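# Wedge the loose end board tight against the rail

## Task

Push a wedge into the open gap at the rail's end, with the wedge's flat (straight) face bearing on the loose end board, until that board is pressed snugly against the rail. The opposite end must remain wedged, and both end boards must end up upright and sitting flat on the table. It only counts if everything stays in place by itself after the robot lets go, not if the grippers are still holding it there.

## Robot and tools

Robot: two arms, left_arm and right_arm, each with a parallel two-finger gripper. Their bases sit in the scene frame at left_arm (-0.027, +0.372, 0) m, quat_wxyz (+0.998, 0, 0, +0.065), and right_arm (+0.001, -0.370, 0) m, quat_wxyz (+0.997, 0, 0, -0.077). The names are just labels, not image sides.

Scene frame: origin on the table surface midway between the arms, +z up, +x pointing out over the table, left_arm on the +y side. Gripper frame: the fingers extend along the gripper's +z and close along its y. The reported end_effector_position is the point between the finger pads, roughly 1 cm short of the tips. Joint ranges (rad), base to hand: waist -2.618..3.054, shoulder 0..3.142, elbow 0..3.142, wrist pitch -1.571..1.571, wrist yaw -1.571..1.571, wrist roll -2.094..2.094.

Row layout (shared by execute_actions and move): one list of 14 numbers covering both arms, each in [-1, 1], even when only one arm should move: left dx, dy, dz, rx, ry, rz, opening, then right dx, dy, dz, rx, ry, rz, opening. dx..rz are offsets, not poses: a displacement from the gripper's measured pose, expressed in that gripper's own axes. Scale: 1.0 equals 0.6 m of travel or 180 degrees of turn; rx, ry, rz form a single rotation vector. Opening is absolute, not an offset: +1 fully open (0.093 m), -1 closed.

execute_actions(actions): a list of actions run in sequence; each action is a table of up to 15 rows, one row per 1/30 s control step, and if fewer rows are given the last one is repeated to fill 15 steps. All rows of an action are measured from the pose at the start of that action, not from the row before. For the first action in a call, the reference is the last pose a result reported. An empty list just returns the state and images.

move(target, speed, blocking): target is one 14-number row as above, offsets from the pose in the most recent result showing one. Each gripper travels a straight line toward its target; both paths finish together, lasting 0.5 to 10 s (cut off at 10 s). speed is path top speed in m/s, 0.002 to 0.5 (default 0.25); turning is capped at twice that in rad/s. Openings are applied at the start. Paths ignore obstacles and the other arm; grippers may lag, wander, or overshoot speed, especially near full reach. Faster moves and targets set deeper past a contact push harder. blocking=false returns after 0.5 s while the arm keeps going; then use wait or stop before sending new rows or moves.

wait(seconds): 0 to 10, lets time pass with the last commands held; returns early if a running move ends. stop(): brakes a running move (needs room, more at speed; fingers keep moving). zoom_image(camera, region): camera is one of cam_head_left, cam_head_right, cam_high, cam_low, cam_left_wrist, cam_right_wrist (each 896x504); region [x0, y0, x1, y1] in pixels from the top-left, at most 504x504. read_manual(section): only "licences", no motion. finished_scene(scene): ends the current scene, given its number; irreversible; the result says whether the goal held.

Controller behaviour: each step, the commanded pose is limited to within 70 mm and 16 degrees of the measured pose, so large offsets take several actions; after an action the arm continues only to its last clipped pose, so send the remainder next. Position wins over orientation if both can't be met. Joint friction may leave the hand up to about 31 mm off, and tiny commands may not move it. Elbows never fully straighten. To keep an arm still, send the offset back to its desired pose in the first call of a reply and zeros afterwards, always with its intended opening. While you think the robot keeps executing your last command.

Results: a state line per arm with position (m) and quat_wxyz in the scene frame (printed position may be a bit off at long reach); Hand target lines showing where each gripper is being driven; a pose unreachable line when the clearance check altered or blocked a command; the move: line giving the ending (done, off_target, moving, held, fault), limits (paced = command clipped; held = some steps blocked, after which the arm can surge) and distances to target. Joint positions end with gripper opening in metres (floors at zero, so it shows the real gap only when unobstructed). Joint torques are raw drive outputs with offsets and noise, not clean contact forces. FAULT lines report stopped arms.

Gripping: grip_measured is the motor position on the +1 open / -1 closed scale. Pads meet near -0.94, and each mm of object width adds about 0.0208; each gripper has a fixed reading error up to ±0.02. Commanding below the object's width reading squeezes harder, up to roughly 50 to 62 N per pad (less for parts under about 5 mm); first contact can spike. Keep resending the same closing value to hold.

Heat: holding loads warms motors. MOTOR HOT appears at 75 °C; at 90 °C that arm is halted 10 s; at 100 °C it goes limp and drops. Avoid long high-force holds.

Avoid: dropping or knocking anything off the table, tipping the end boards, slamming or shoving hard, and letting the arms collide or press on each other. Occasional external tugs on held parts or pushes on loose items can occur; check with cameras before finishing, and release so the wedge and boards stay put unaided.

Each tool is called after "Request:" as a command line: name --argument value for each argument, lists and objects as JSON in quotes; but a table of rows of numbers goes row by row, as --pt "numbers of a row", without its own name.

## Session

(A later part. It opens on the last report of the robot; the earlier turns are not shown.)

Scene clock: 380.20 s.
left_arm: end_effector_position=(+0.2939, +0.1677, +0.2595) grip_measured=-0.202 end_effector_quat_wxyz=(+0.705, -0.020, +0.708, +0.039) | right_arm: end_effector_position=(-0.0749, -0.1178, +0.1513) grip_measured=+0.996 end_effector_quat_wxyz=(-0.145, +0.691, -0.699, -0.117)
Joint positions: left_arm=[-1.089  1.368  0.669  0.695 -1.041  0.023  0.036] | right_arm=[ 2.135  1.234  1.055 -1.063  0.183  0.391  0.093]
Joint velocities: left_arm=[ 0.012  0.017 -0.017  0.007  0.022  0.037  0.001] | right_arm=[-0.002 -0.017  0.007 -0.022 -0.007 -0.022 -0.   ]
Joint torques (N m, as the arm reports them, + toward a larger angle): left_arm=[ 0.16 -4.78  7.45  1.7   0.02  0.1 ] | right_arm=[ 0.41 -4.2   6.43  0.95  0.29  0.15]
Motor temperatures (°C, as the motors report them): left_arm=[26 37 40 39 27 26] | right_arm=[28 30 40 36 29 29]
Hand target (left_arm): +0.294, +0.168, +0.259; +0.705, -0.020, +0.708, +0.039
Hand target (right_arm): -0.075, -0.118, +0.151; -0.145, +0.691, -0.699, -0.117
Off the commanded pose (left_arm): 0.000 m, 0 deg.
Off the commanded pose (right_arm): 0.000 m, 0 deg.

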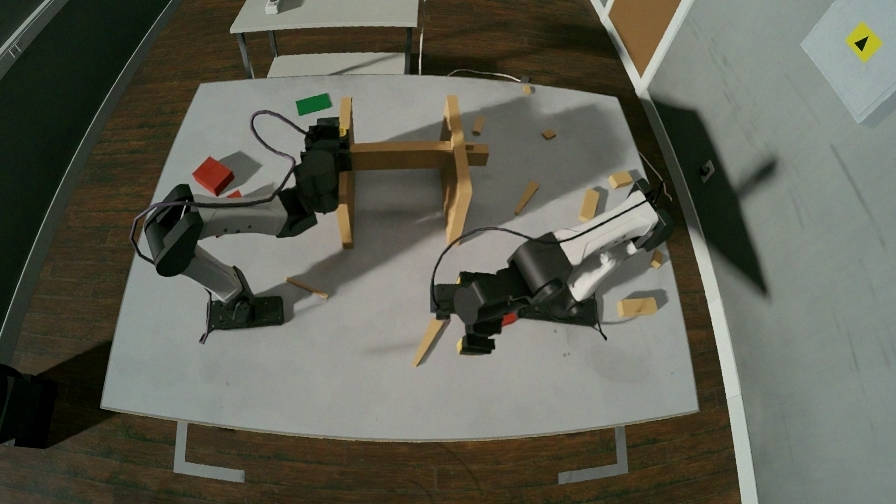

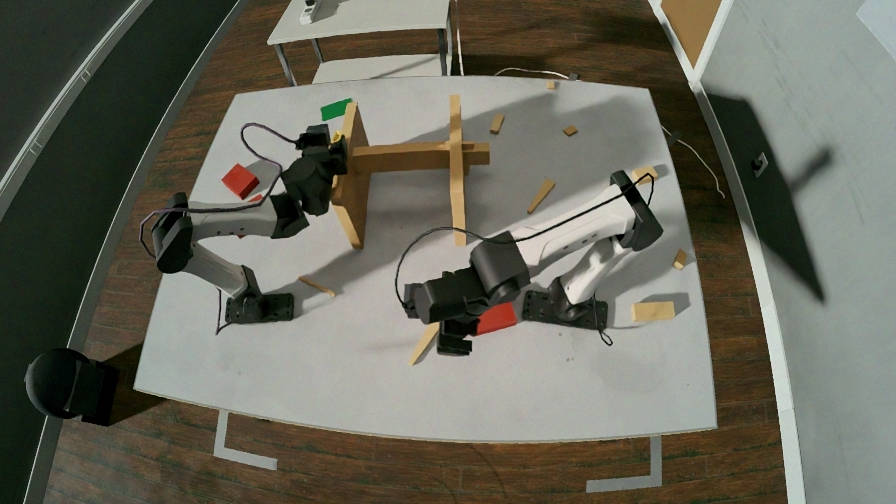

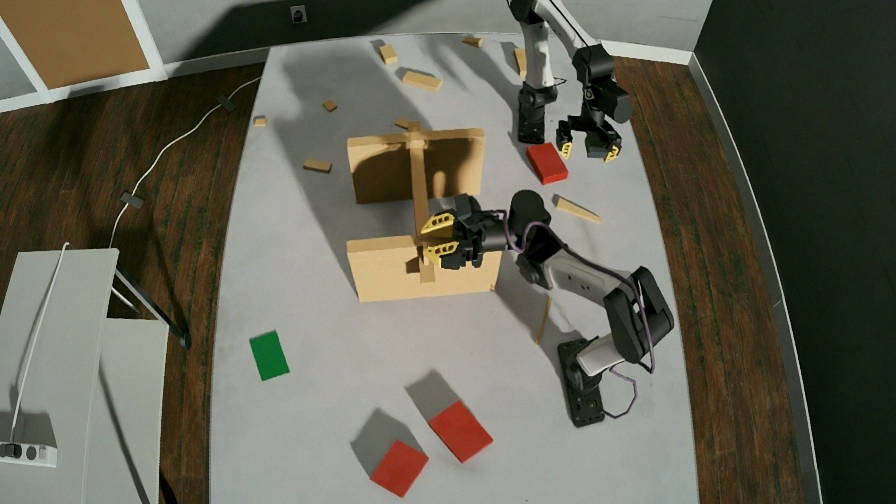

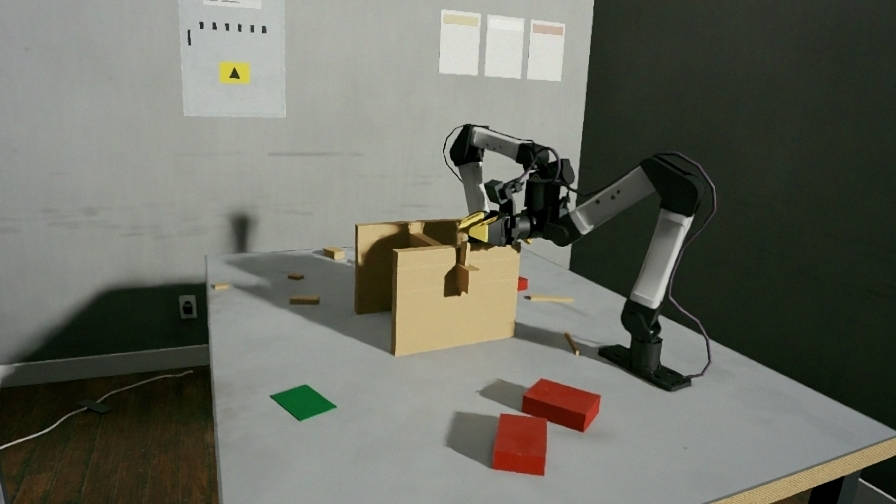

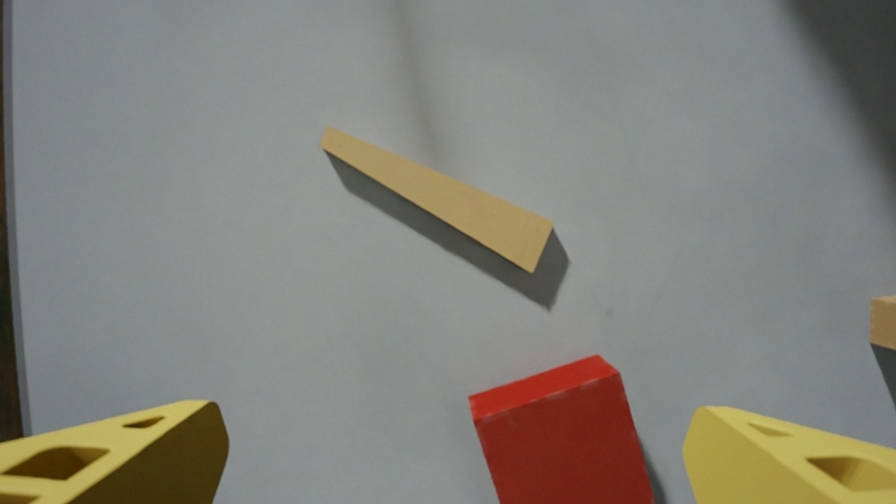

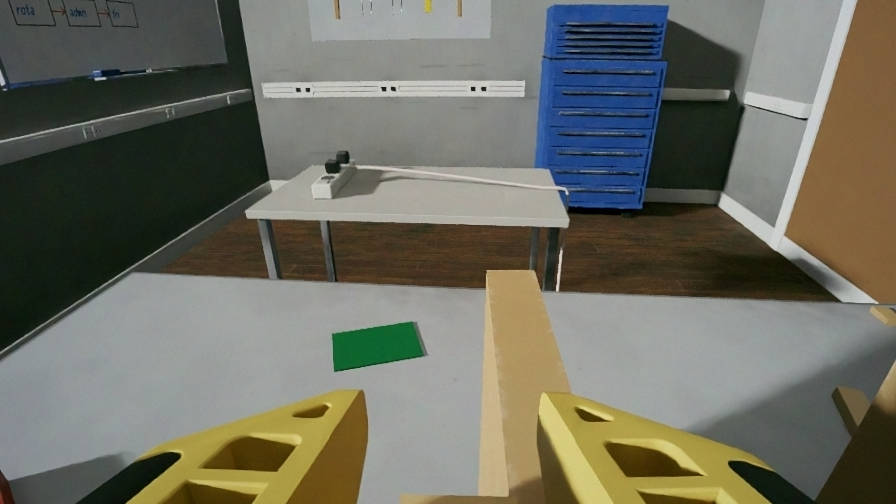

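Request:
move --target '[-0.0422, 0.0142, 0.0095, 0.4620, 0.2301, 0.2336, -1, 0, 0, 0, 0, 0, 0, 1]' --speed 0.25

Scene clock: 457.93 s.
left_arm: end_effector_position=(+0.2924, +0.1745, +0.2850) grip_measured=-1.000 end_effector_quat_wxyz=(+0.230, +0.641, +0.700, -0.216) | right_arm: end_effector_position=(-0.0749, -0.1178, +0.1513) grip_measured=+0.996 end_effector_quat_wxyz=(-0.145, +0.691, -0.699, -0.117)
Joint positions: left_arm=[-0.433  1.828  2.094 -1.57   0.591  1.1    0.   ] | right_arm=[ 2.135  1.234  1.055 -1.063  0.183  0.391  0.093]
Joint velocities: left_arm=[ 0.022 -0.007 -0.007  0.007  0.037  0.007  0.   ] | right_arm=[ 0.002 -0.007 -0.012 -0.007 -0.051 -0.037  0.   ]
Joint torques (N m, as the arm reports them, + toward a larger angle): left_arm=[ 0.84 -7.41  8.08  0.74  0.37  0.19] | right_arm=[ 0.41 -4.2   6.44  0.95  0.29  0.15]
Motor temperatures (°C, as the motors report them): left_arm=[26 37 42 40 27 26] | right_arm=[28 30 41 37 29 29]
Hand target (left_arm): +0.295, +0.177, +0.288; +0.234, +0.640, +0.699, -0.217
Hand target (right_arm): -0.075, -0.118, +0.151; -0.145, +0.691, -0.699, -0.117
Off the commanded pose (left_arm): 0.007 m, 2 deg.
Off the commanded pose (right_arm): 0.000 m, 0 deg.
joint sent to its limit (left arm) — the command would take joint 4 (wrist pitch) past its lower limit, so that joint was sent only as far as its limit.
move: done

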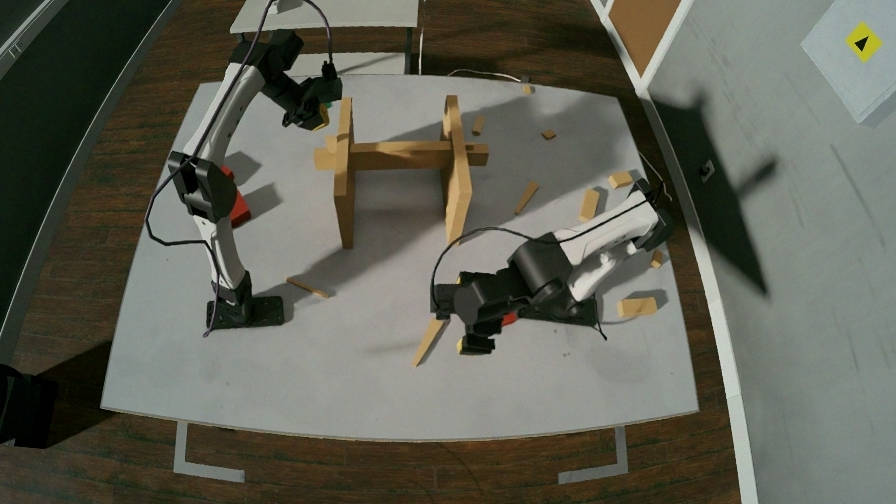

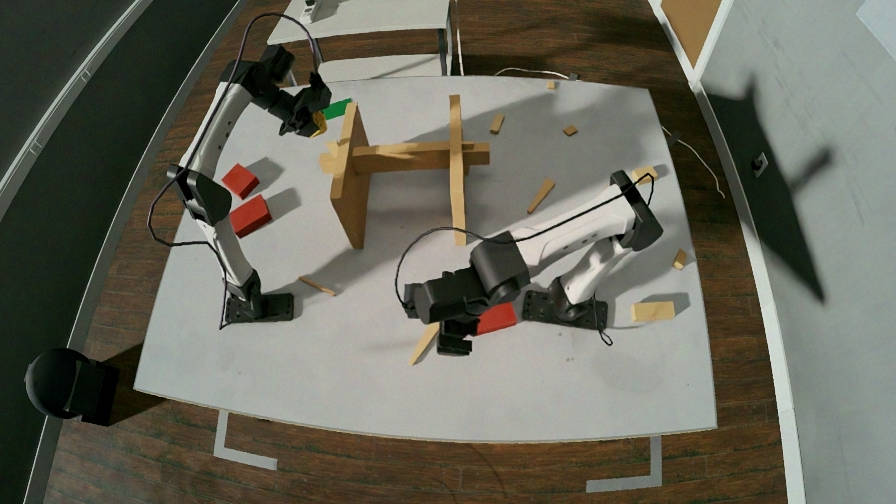

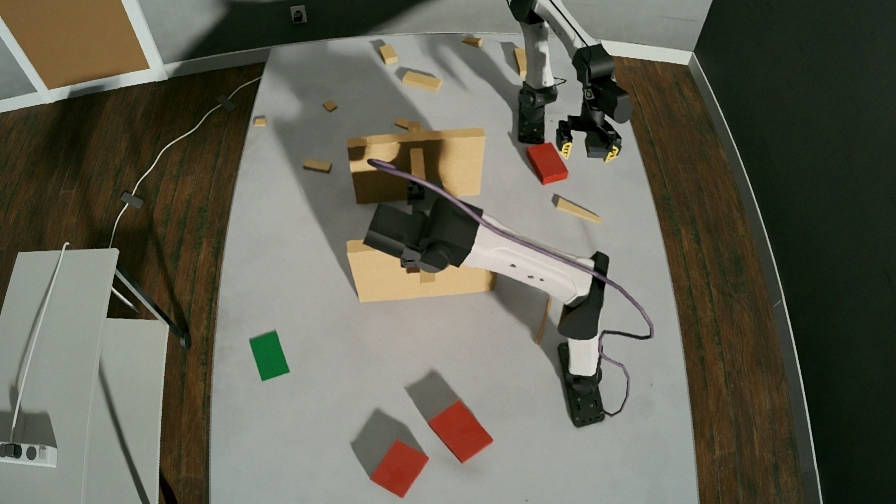

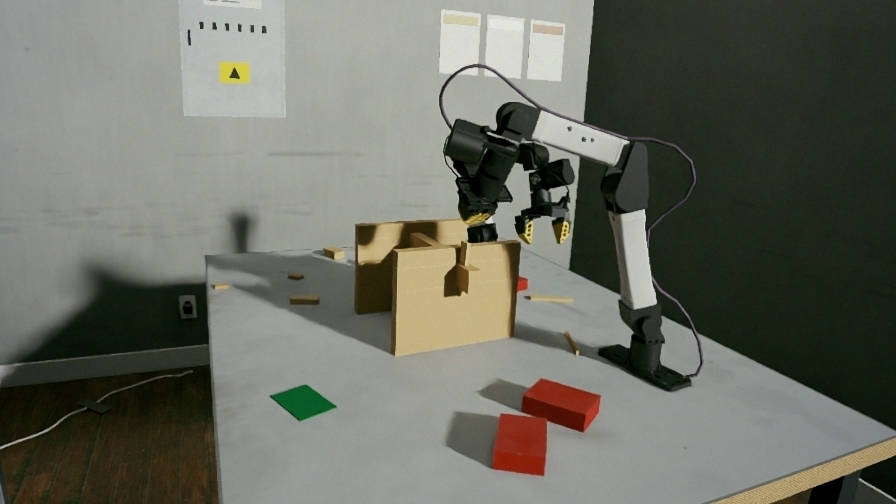

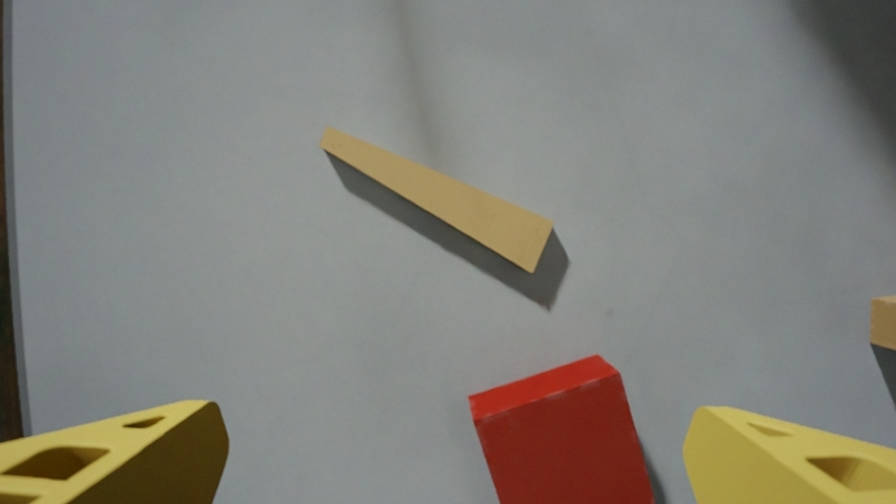

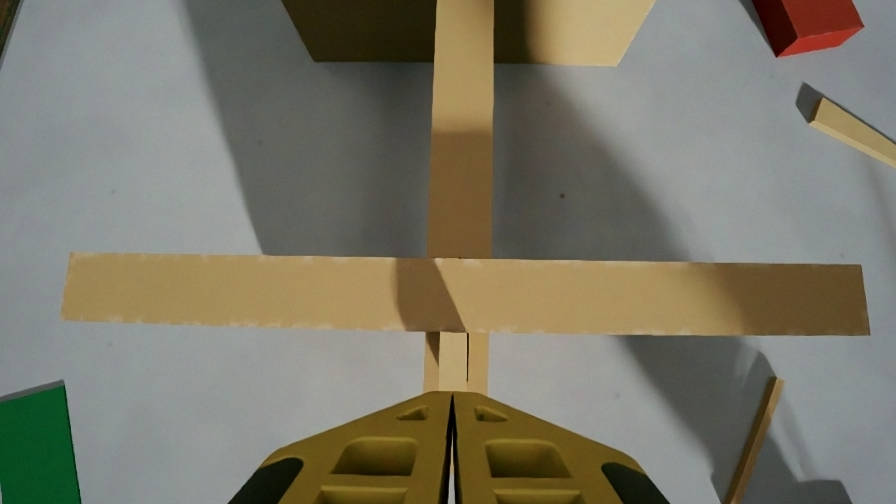

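Request:
move --target '[0.0329, 0.0002, 0.0483, 0, 0, 0, -1, 0, 0, 0, 0, 0, 0, 1]' --speed 0.04

Request:
zoom_image --camera "cam_head_right" --region '[280, 90, 400, 200]'

Request:
zoom_image --camera "cam_low" --region '[420, 190, 530, 300]'

Scene clock: 465.83 s.
left_arm: end_effector_position=(+0.2919, +0.1744, +0.2462) grip_measured=-1.000 end_effector_quat_wxyz=(+0.216, +0.639, +0.704, -0.223) | right_arm: end_effector_position=(-0.0749, -0.1178, +0.1513) grip_measured=+0.996 end_effector_quat_wxyz=(-0.145, +0.691, -0.699, -0.117)
Joint positions: left_arm=[-0.433  1.782  1.874 -1.427  0.592  1.101  0.   ] | right_arm=[ 2.135  1.234  1.055 -1.063  0.183  0.391  0.093]
Joint velocities: left_arm=[ 0.007  0.007  0.002  0.066 -0.037 -0.066  0.   ] | right_arm=[-0.002  0.007  0.012 -0.007 -0.007  0.037 -0.001]
Joint torques (N m, as the arm reports them, + toward a larger angle): left_arm=[ 0.   -9.51  5.52  1.03  0.3   0.04] | right_arm=[ 0.4  -4.21  6.44  0.95  0.29  0.15]
Motor temperatures (°C, as the motors report them): left_arm=[26 38 42 39 27 26] | right_arm=[28 30 41 37 29 29]
Hand target (left_arm): +0.293, +0.173, +0.250; +0.229, +0.641, +0.700, -0.217
Hand target (right_arm): -0.075, -0.118, +0.151; -0.145, +0.691, -0.699, -0.117
Off the commanded pose (left_arm): 0.004 m, 2 deg.
Off the commanded pose (right_arm): 0.000 m, 0 deg.
move: done

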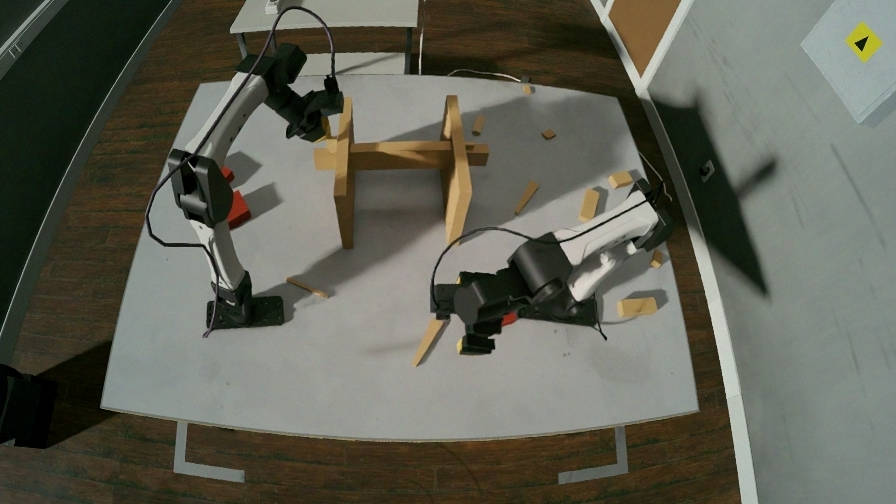

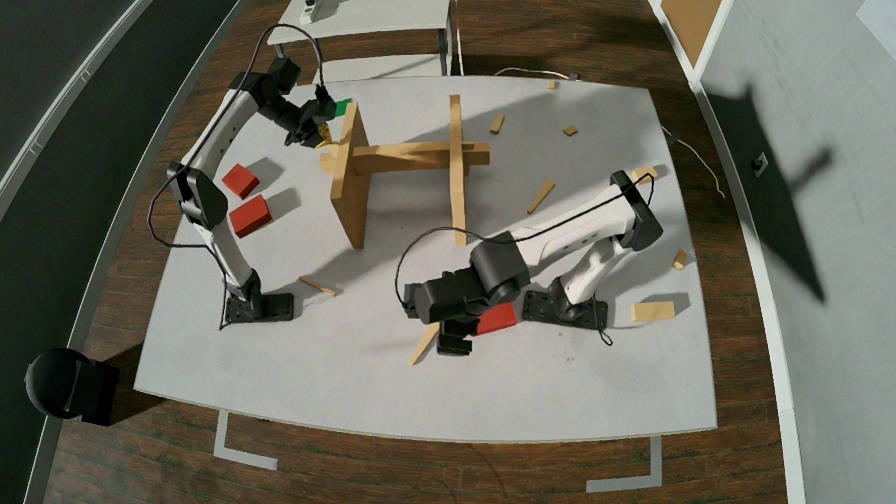

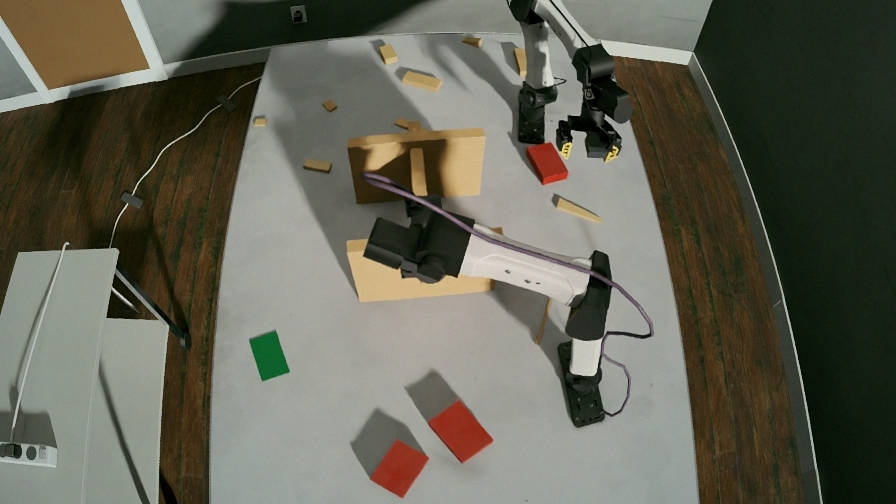

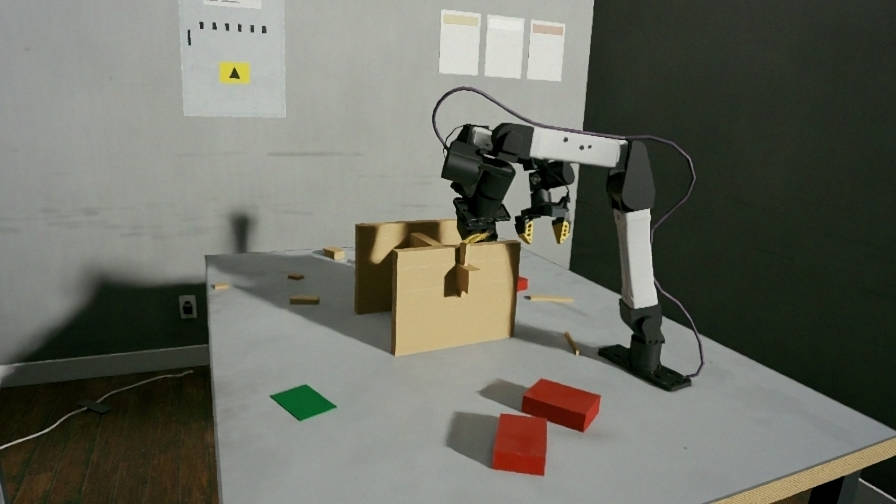

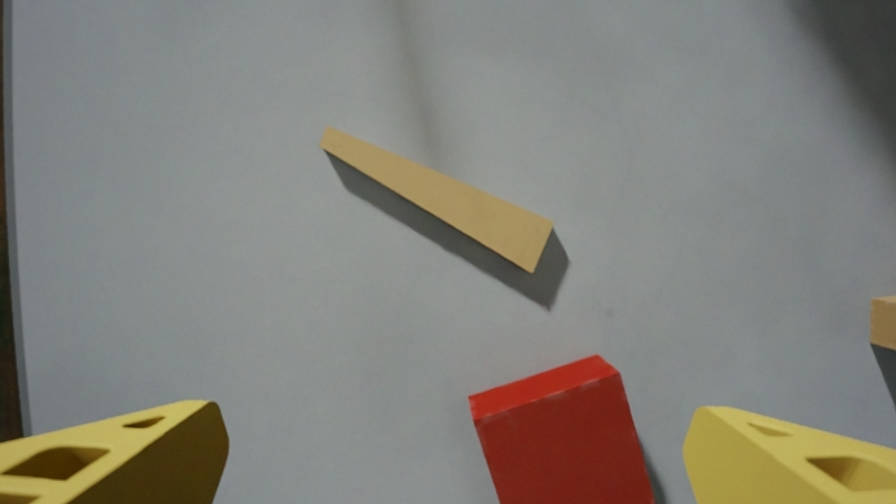

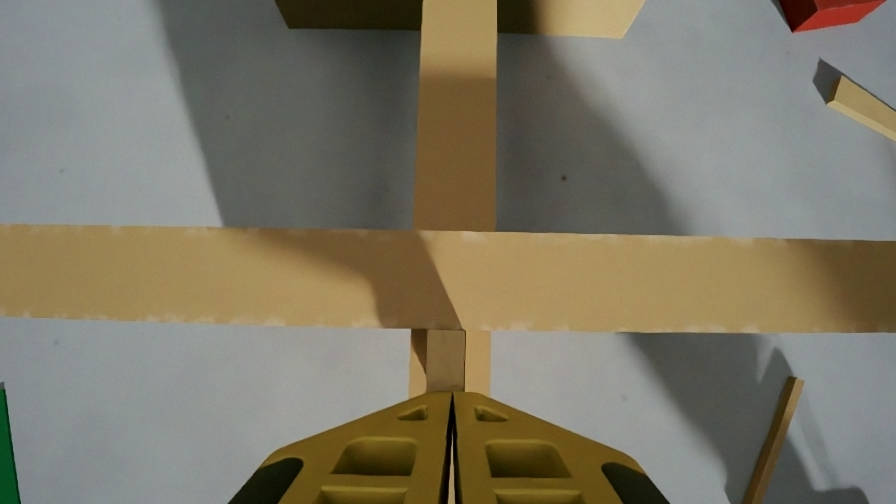

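Region (280, 90, 400, 200) of cam_head_right's 896x504 image, scaled by 4.200, with more detail than that image has; it fills the top 462 rows of this view, and the rest is white.

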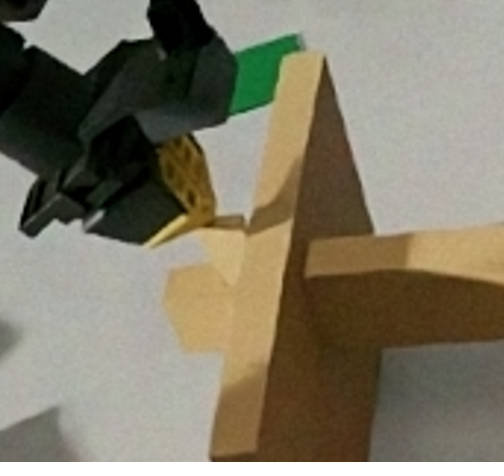

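Region (420, 190, 530, 300) of cam_low's 896x504 image, scaled by 4.582, with more detail than that image has.

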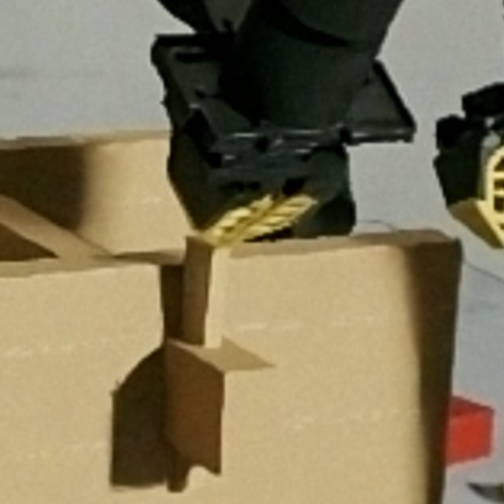

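Request:
move --target '[-0.0194, 0.0021, 0.0078, 0, 0, 0, -1, 0, 0, 0, 0, 0, 0, 1]' --speed 0.02

Request:
zoom_image --camera "cam_head_right" --region '[280, 90, 400, 200]'

Scene clock: 478.23 s.
left_arm: end_effector_position=(+0.2916, +0.1676, +0.2464) grip_measured=-1.000 end_effector_quat_wxyz=(+0.212, +0.637, +0.706, -0.225) | right_arm: end_effector_position=(-0.0749, -0.1178, +0.1513) grip_measured=+0.996 end_effector_quat_wxyz=(-0.145, +0.691, -0.699, -0.117)
Joint positions: left_arm=[-0.452  1.793  1.89  -1.427  0.587  1.073  0.   ] | right_arm=[ 2.135  1.234  1.055 -1.063  0.183  0.391  0.093]
Joint velocities: left_arm=[-0.002  0.007 -0.002  0.007 -0.022 -0.022  0.   ] | right_arm=[ 0.007 -0.002  0.007 -0.022 -0.022 -0.051  0.002]
Joint torques (N m, as the arm reports them, + toward a larger angle): left_arm=[-0.58 -7.08  8.65  0.83  0.25 -0.02] | right_arm=[ 0.4  -4.21  6.43  0.95  0.29  0.15]
Motor temperatures (°C, as the motors report them): left_arm=[26 41 41 38 27 26] | right_arm=[28 30 41 37 29 29]
Hand target (left_arm): +0.294, +0.163, +0.249; +0.216, +0.639, +0.704, -0.223
Hand target (right_arm): -0.075, -0.118, +0.151; -0.145, +0.691, -0.699, -0.117
Off the commanded pose (left_arm): 0.007 m, 1 deg.
Off the commanded pose (right_arm): 0.000 m, 0 deg.
move: done

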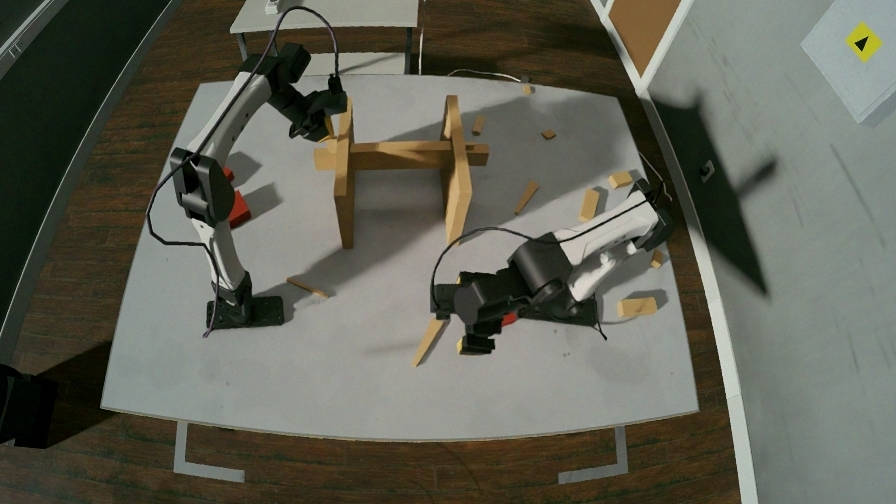

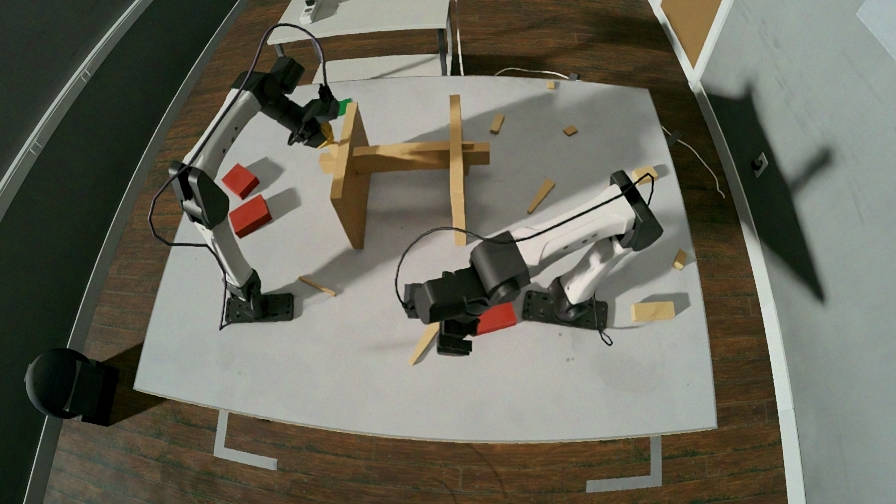

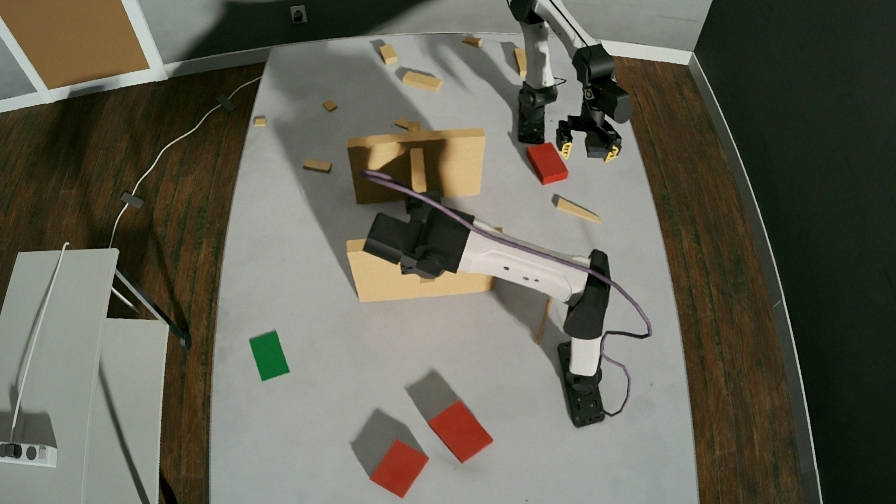

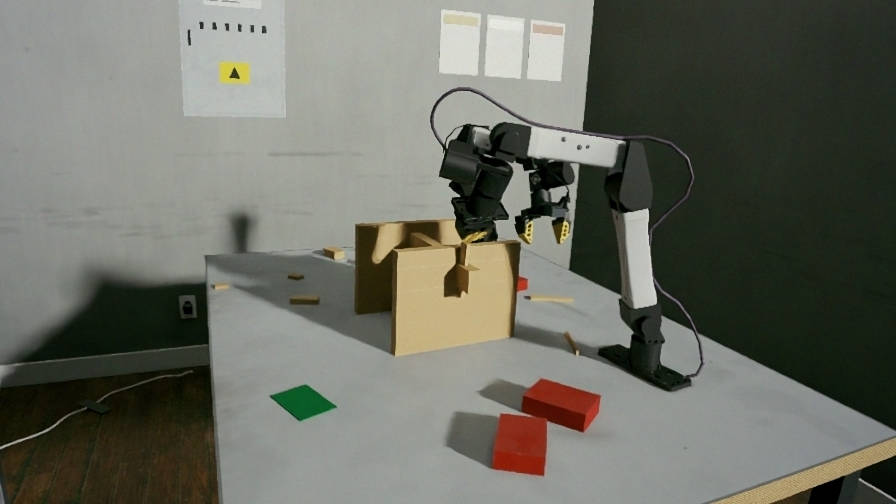

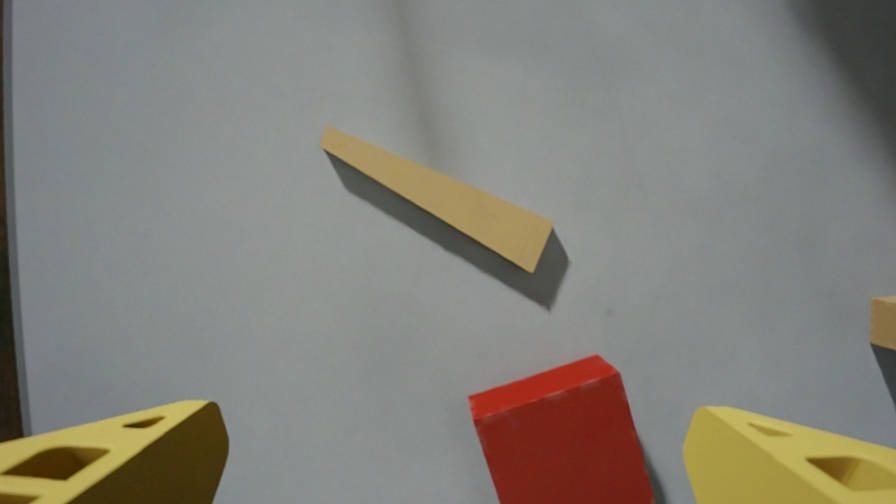

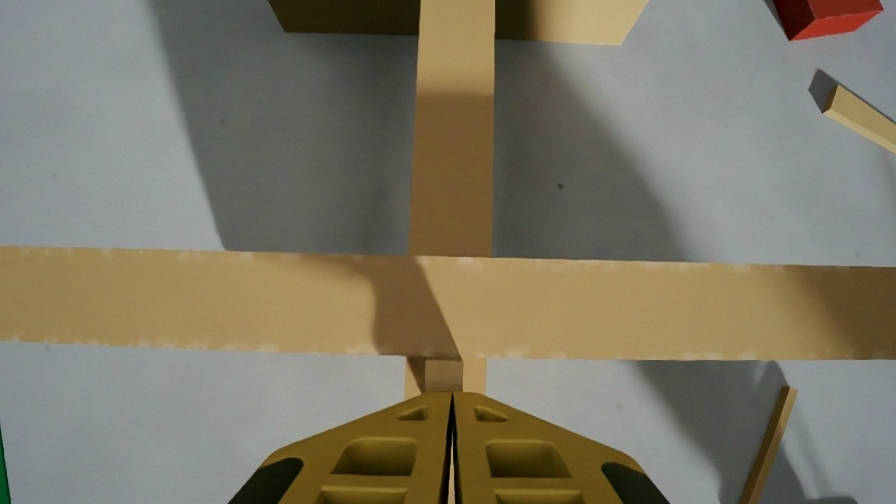

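Region (280, 90, 400, 200) of cam_head_right's 896x504 image, scaled by 4.200, with more detail than that image has; it fills the top 462 rows of this view, and the rest is white.

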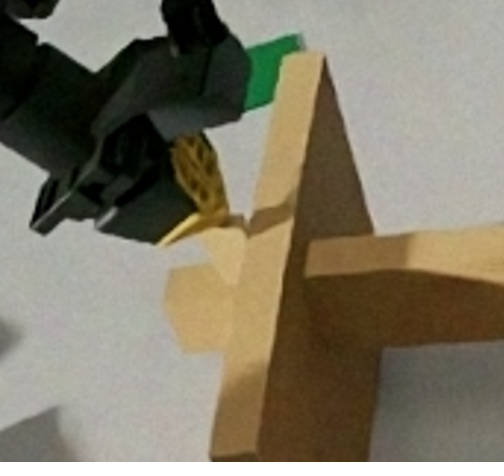

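Request:
move --target '[0.0212, 0.0051, 0.0297, 0, 0, 0, -1, 0, 0, 0, 0, 0, 0, 1]' --speed 0.015

Request:
zoom_image --camera "cam_low" --region '[420, 190, 530, 300]'

Scene clock: 509.73 s.
left_arm: end_effector_position=(+0.2930, +0.1639, +0.2275) grip_measured=-1.000 end_effector_quat_wxyz=(+0.211, +0.634, +0.705, -0.237) | right_arm: end_effector_position=(-0.0749, -0.1178, +0.1513) grip_measured=+0.996 end_effector_quat_wxyz=(-0.145, +0.691, -0.699, -0.117)
Joint positions: left_arm=[-0.452  1.789  1.801 -1.353  0.609  1.072  0.   ] | right_arm=[ 2.135  1.234  1.055 -1.063  0.183  0.391  0.093]
Joint velocities: left_arm=[-0.017 -0.002 -0.027 -0.095 -0.007 -0.037  0.   ] | right_arm=[ 0.012  0.002 -0.007  0.066 -0.007 -0.037 -0.   ]
Joint torques (N m, as the arm reports them, + toward a larger angle): left_arm=[ 0.33 -9.1   5.19  0.92  0.11  0.13] | right_arm=[ 0.4  -4.2   6.44  0.95  0.29  0.15]
Motor temperatures (°C, as the motors report them): left_arm=[27 42 43 37 27 26] | right_arm=[28 30 42 37 29 29]
Hand target (left_arm): +0.294, +0.168, +0.224; +0.212, +0.637, +0.706, -0.225
Hand target (right_arm): -0.075, -0.118, +0.151; -0.145, +0.691, -0.699, -0.117
Off the commanded pose (left_arm): 0.005 m, 1 deg.
Off the commanded pose (right_arm): 0.000 m, 0 deg.
move: done

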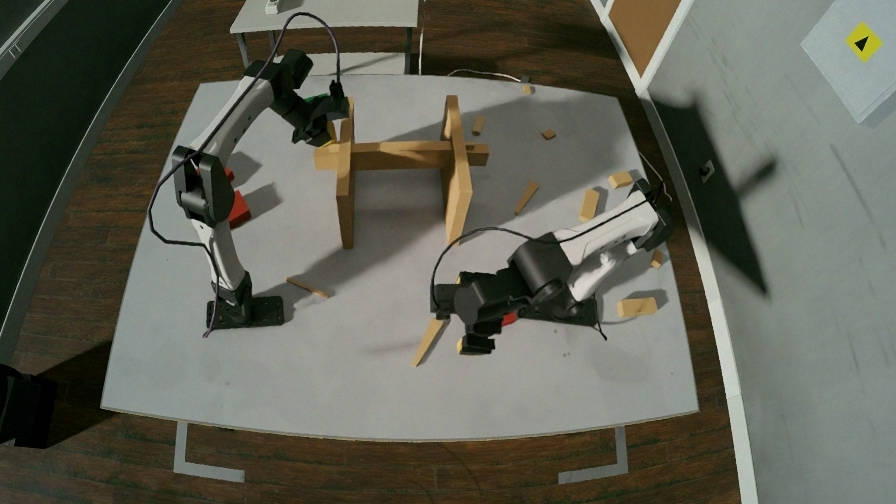

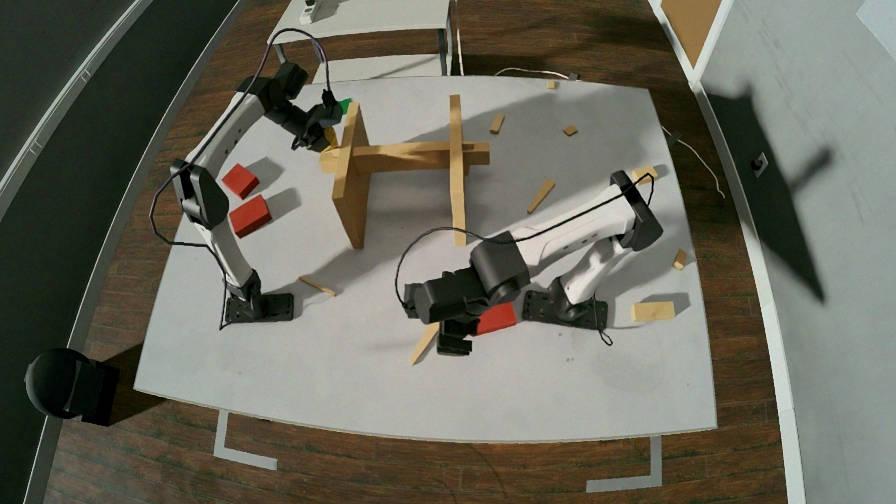

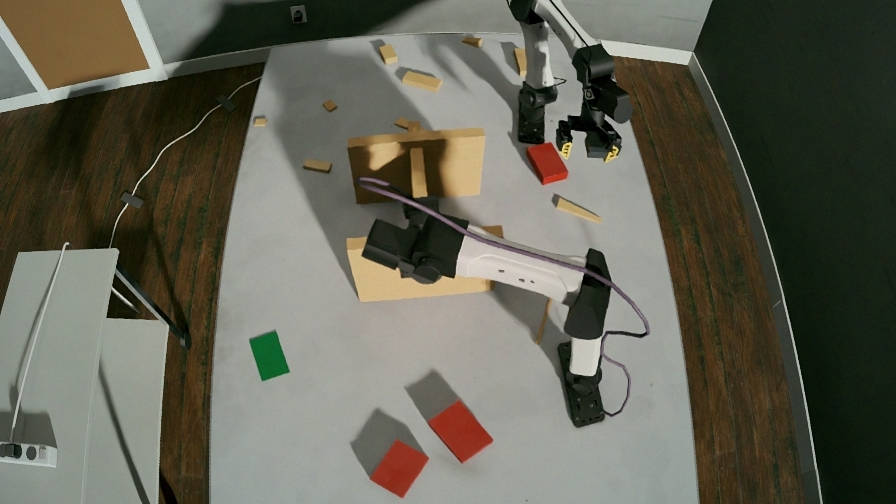

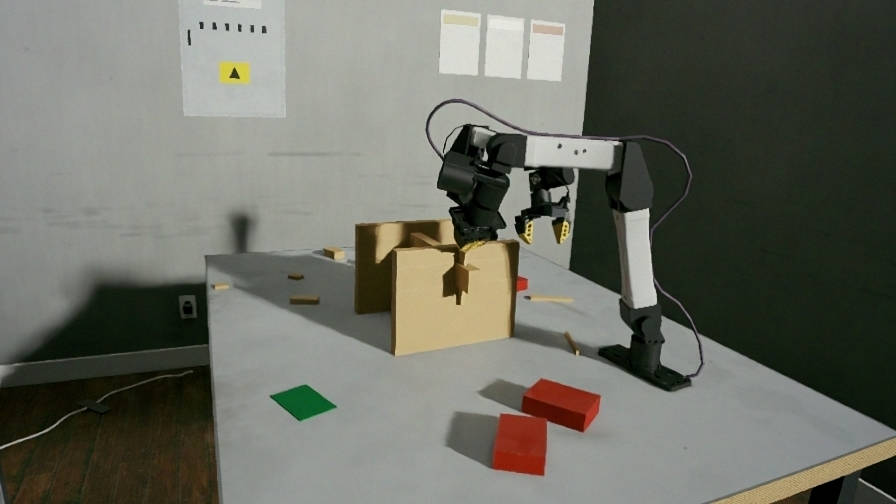

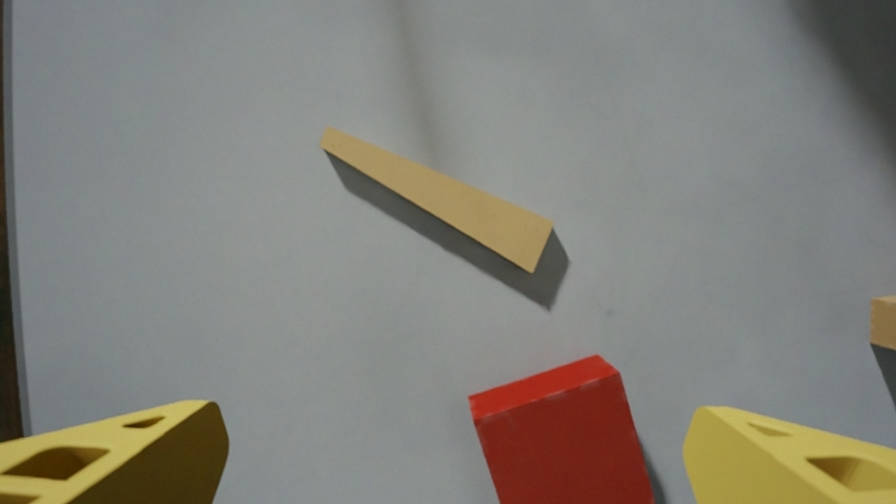

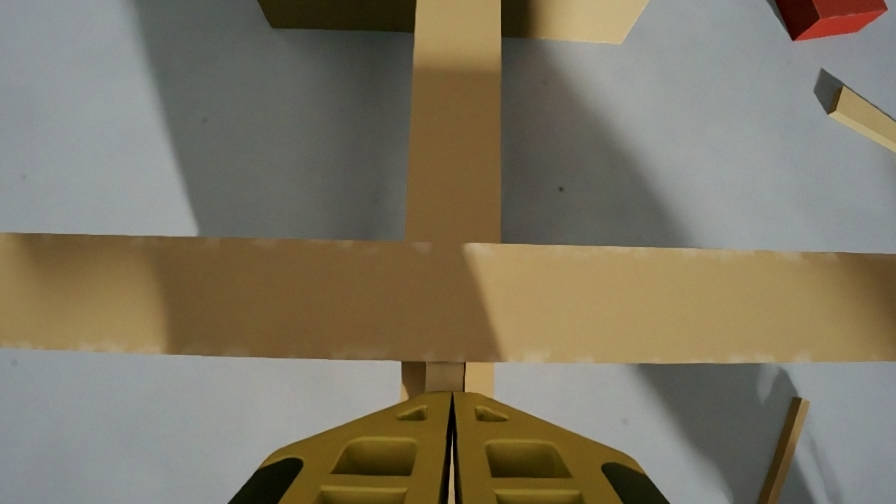

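Region (420, 190, 530, 300) of cam_low's 896x504 image, scaled by 4.582, with more detail than that image has.

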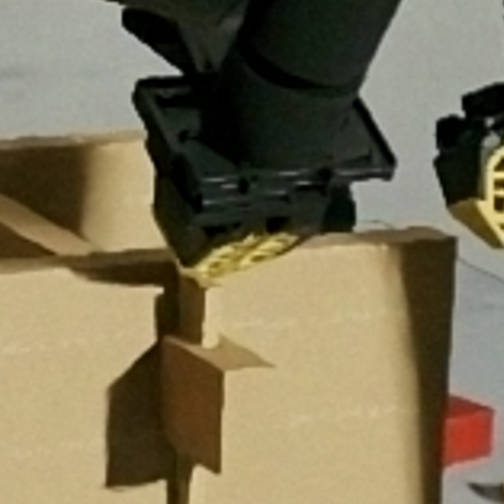

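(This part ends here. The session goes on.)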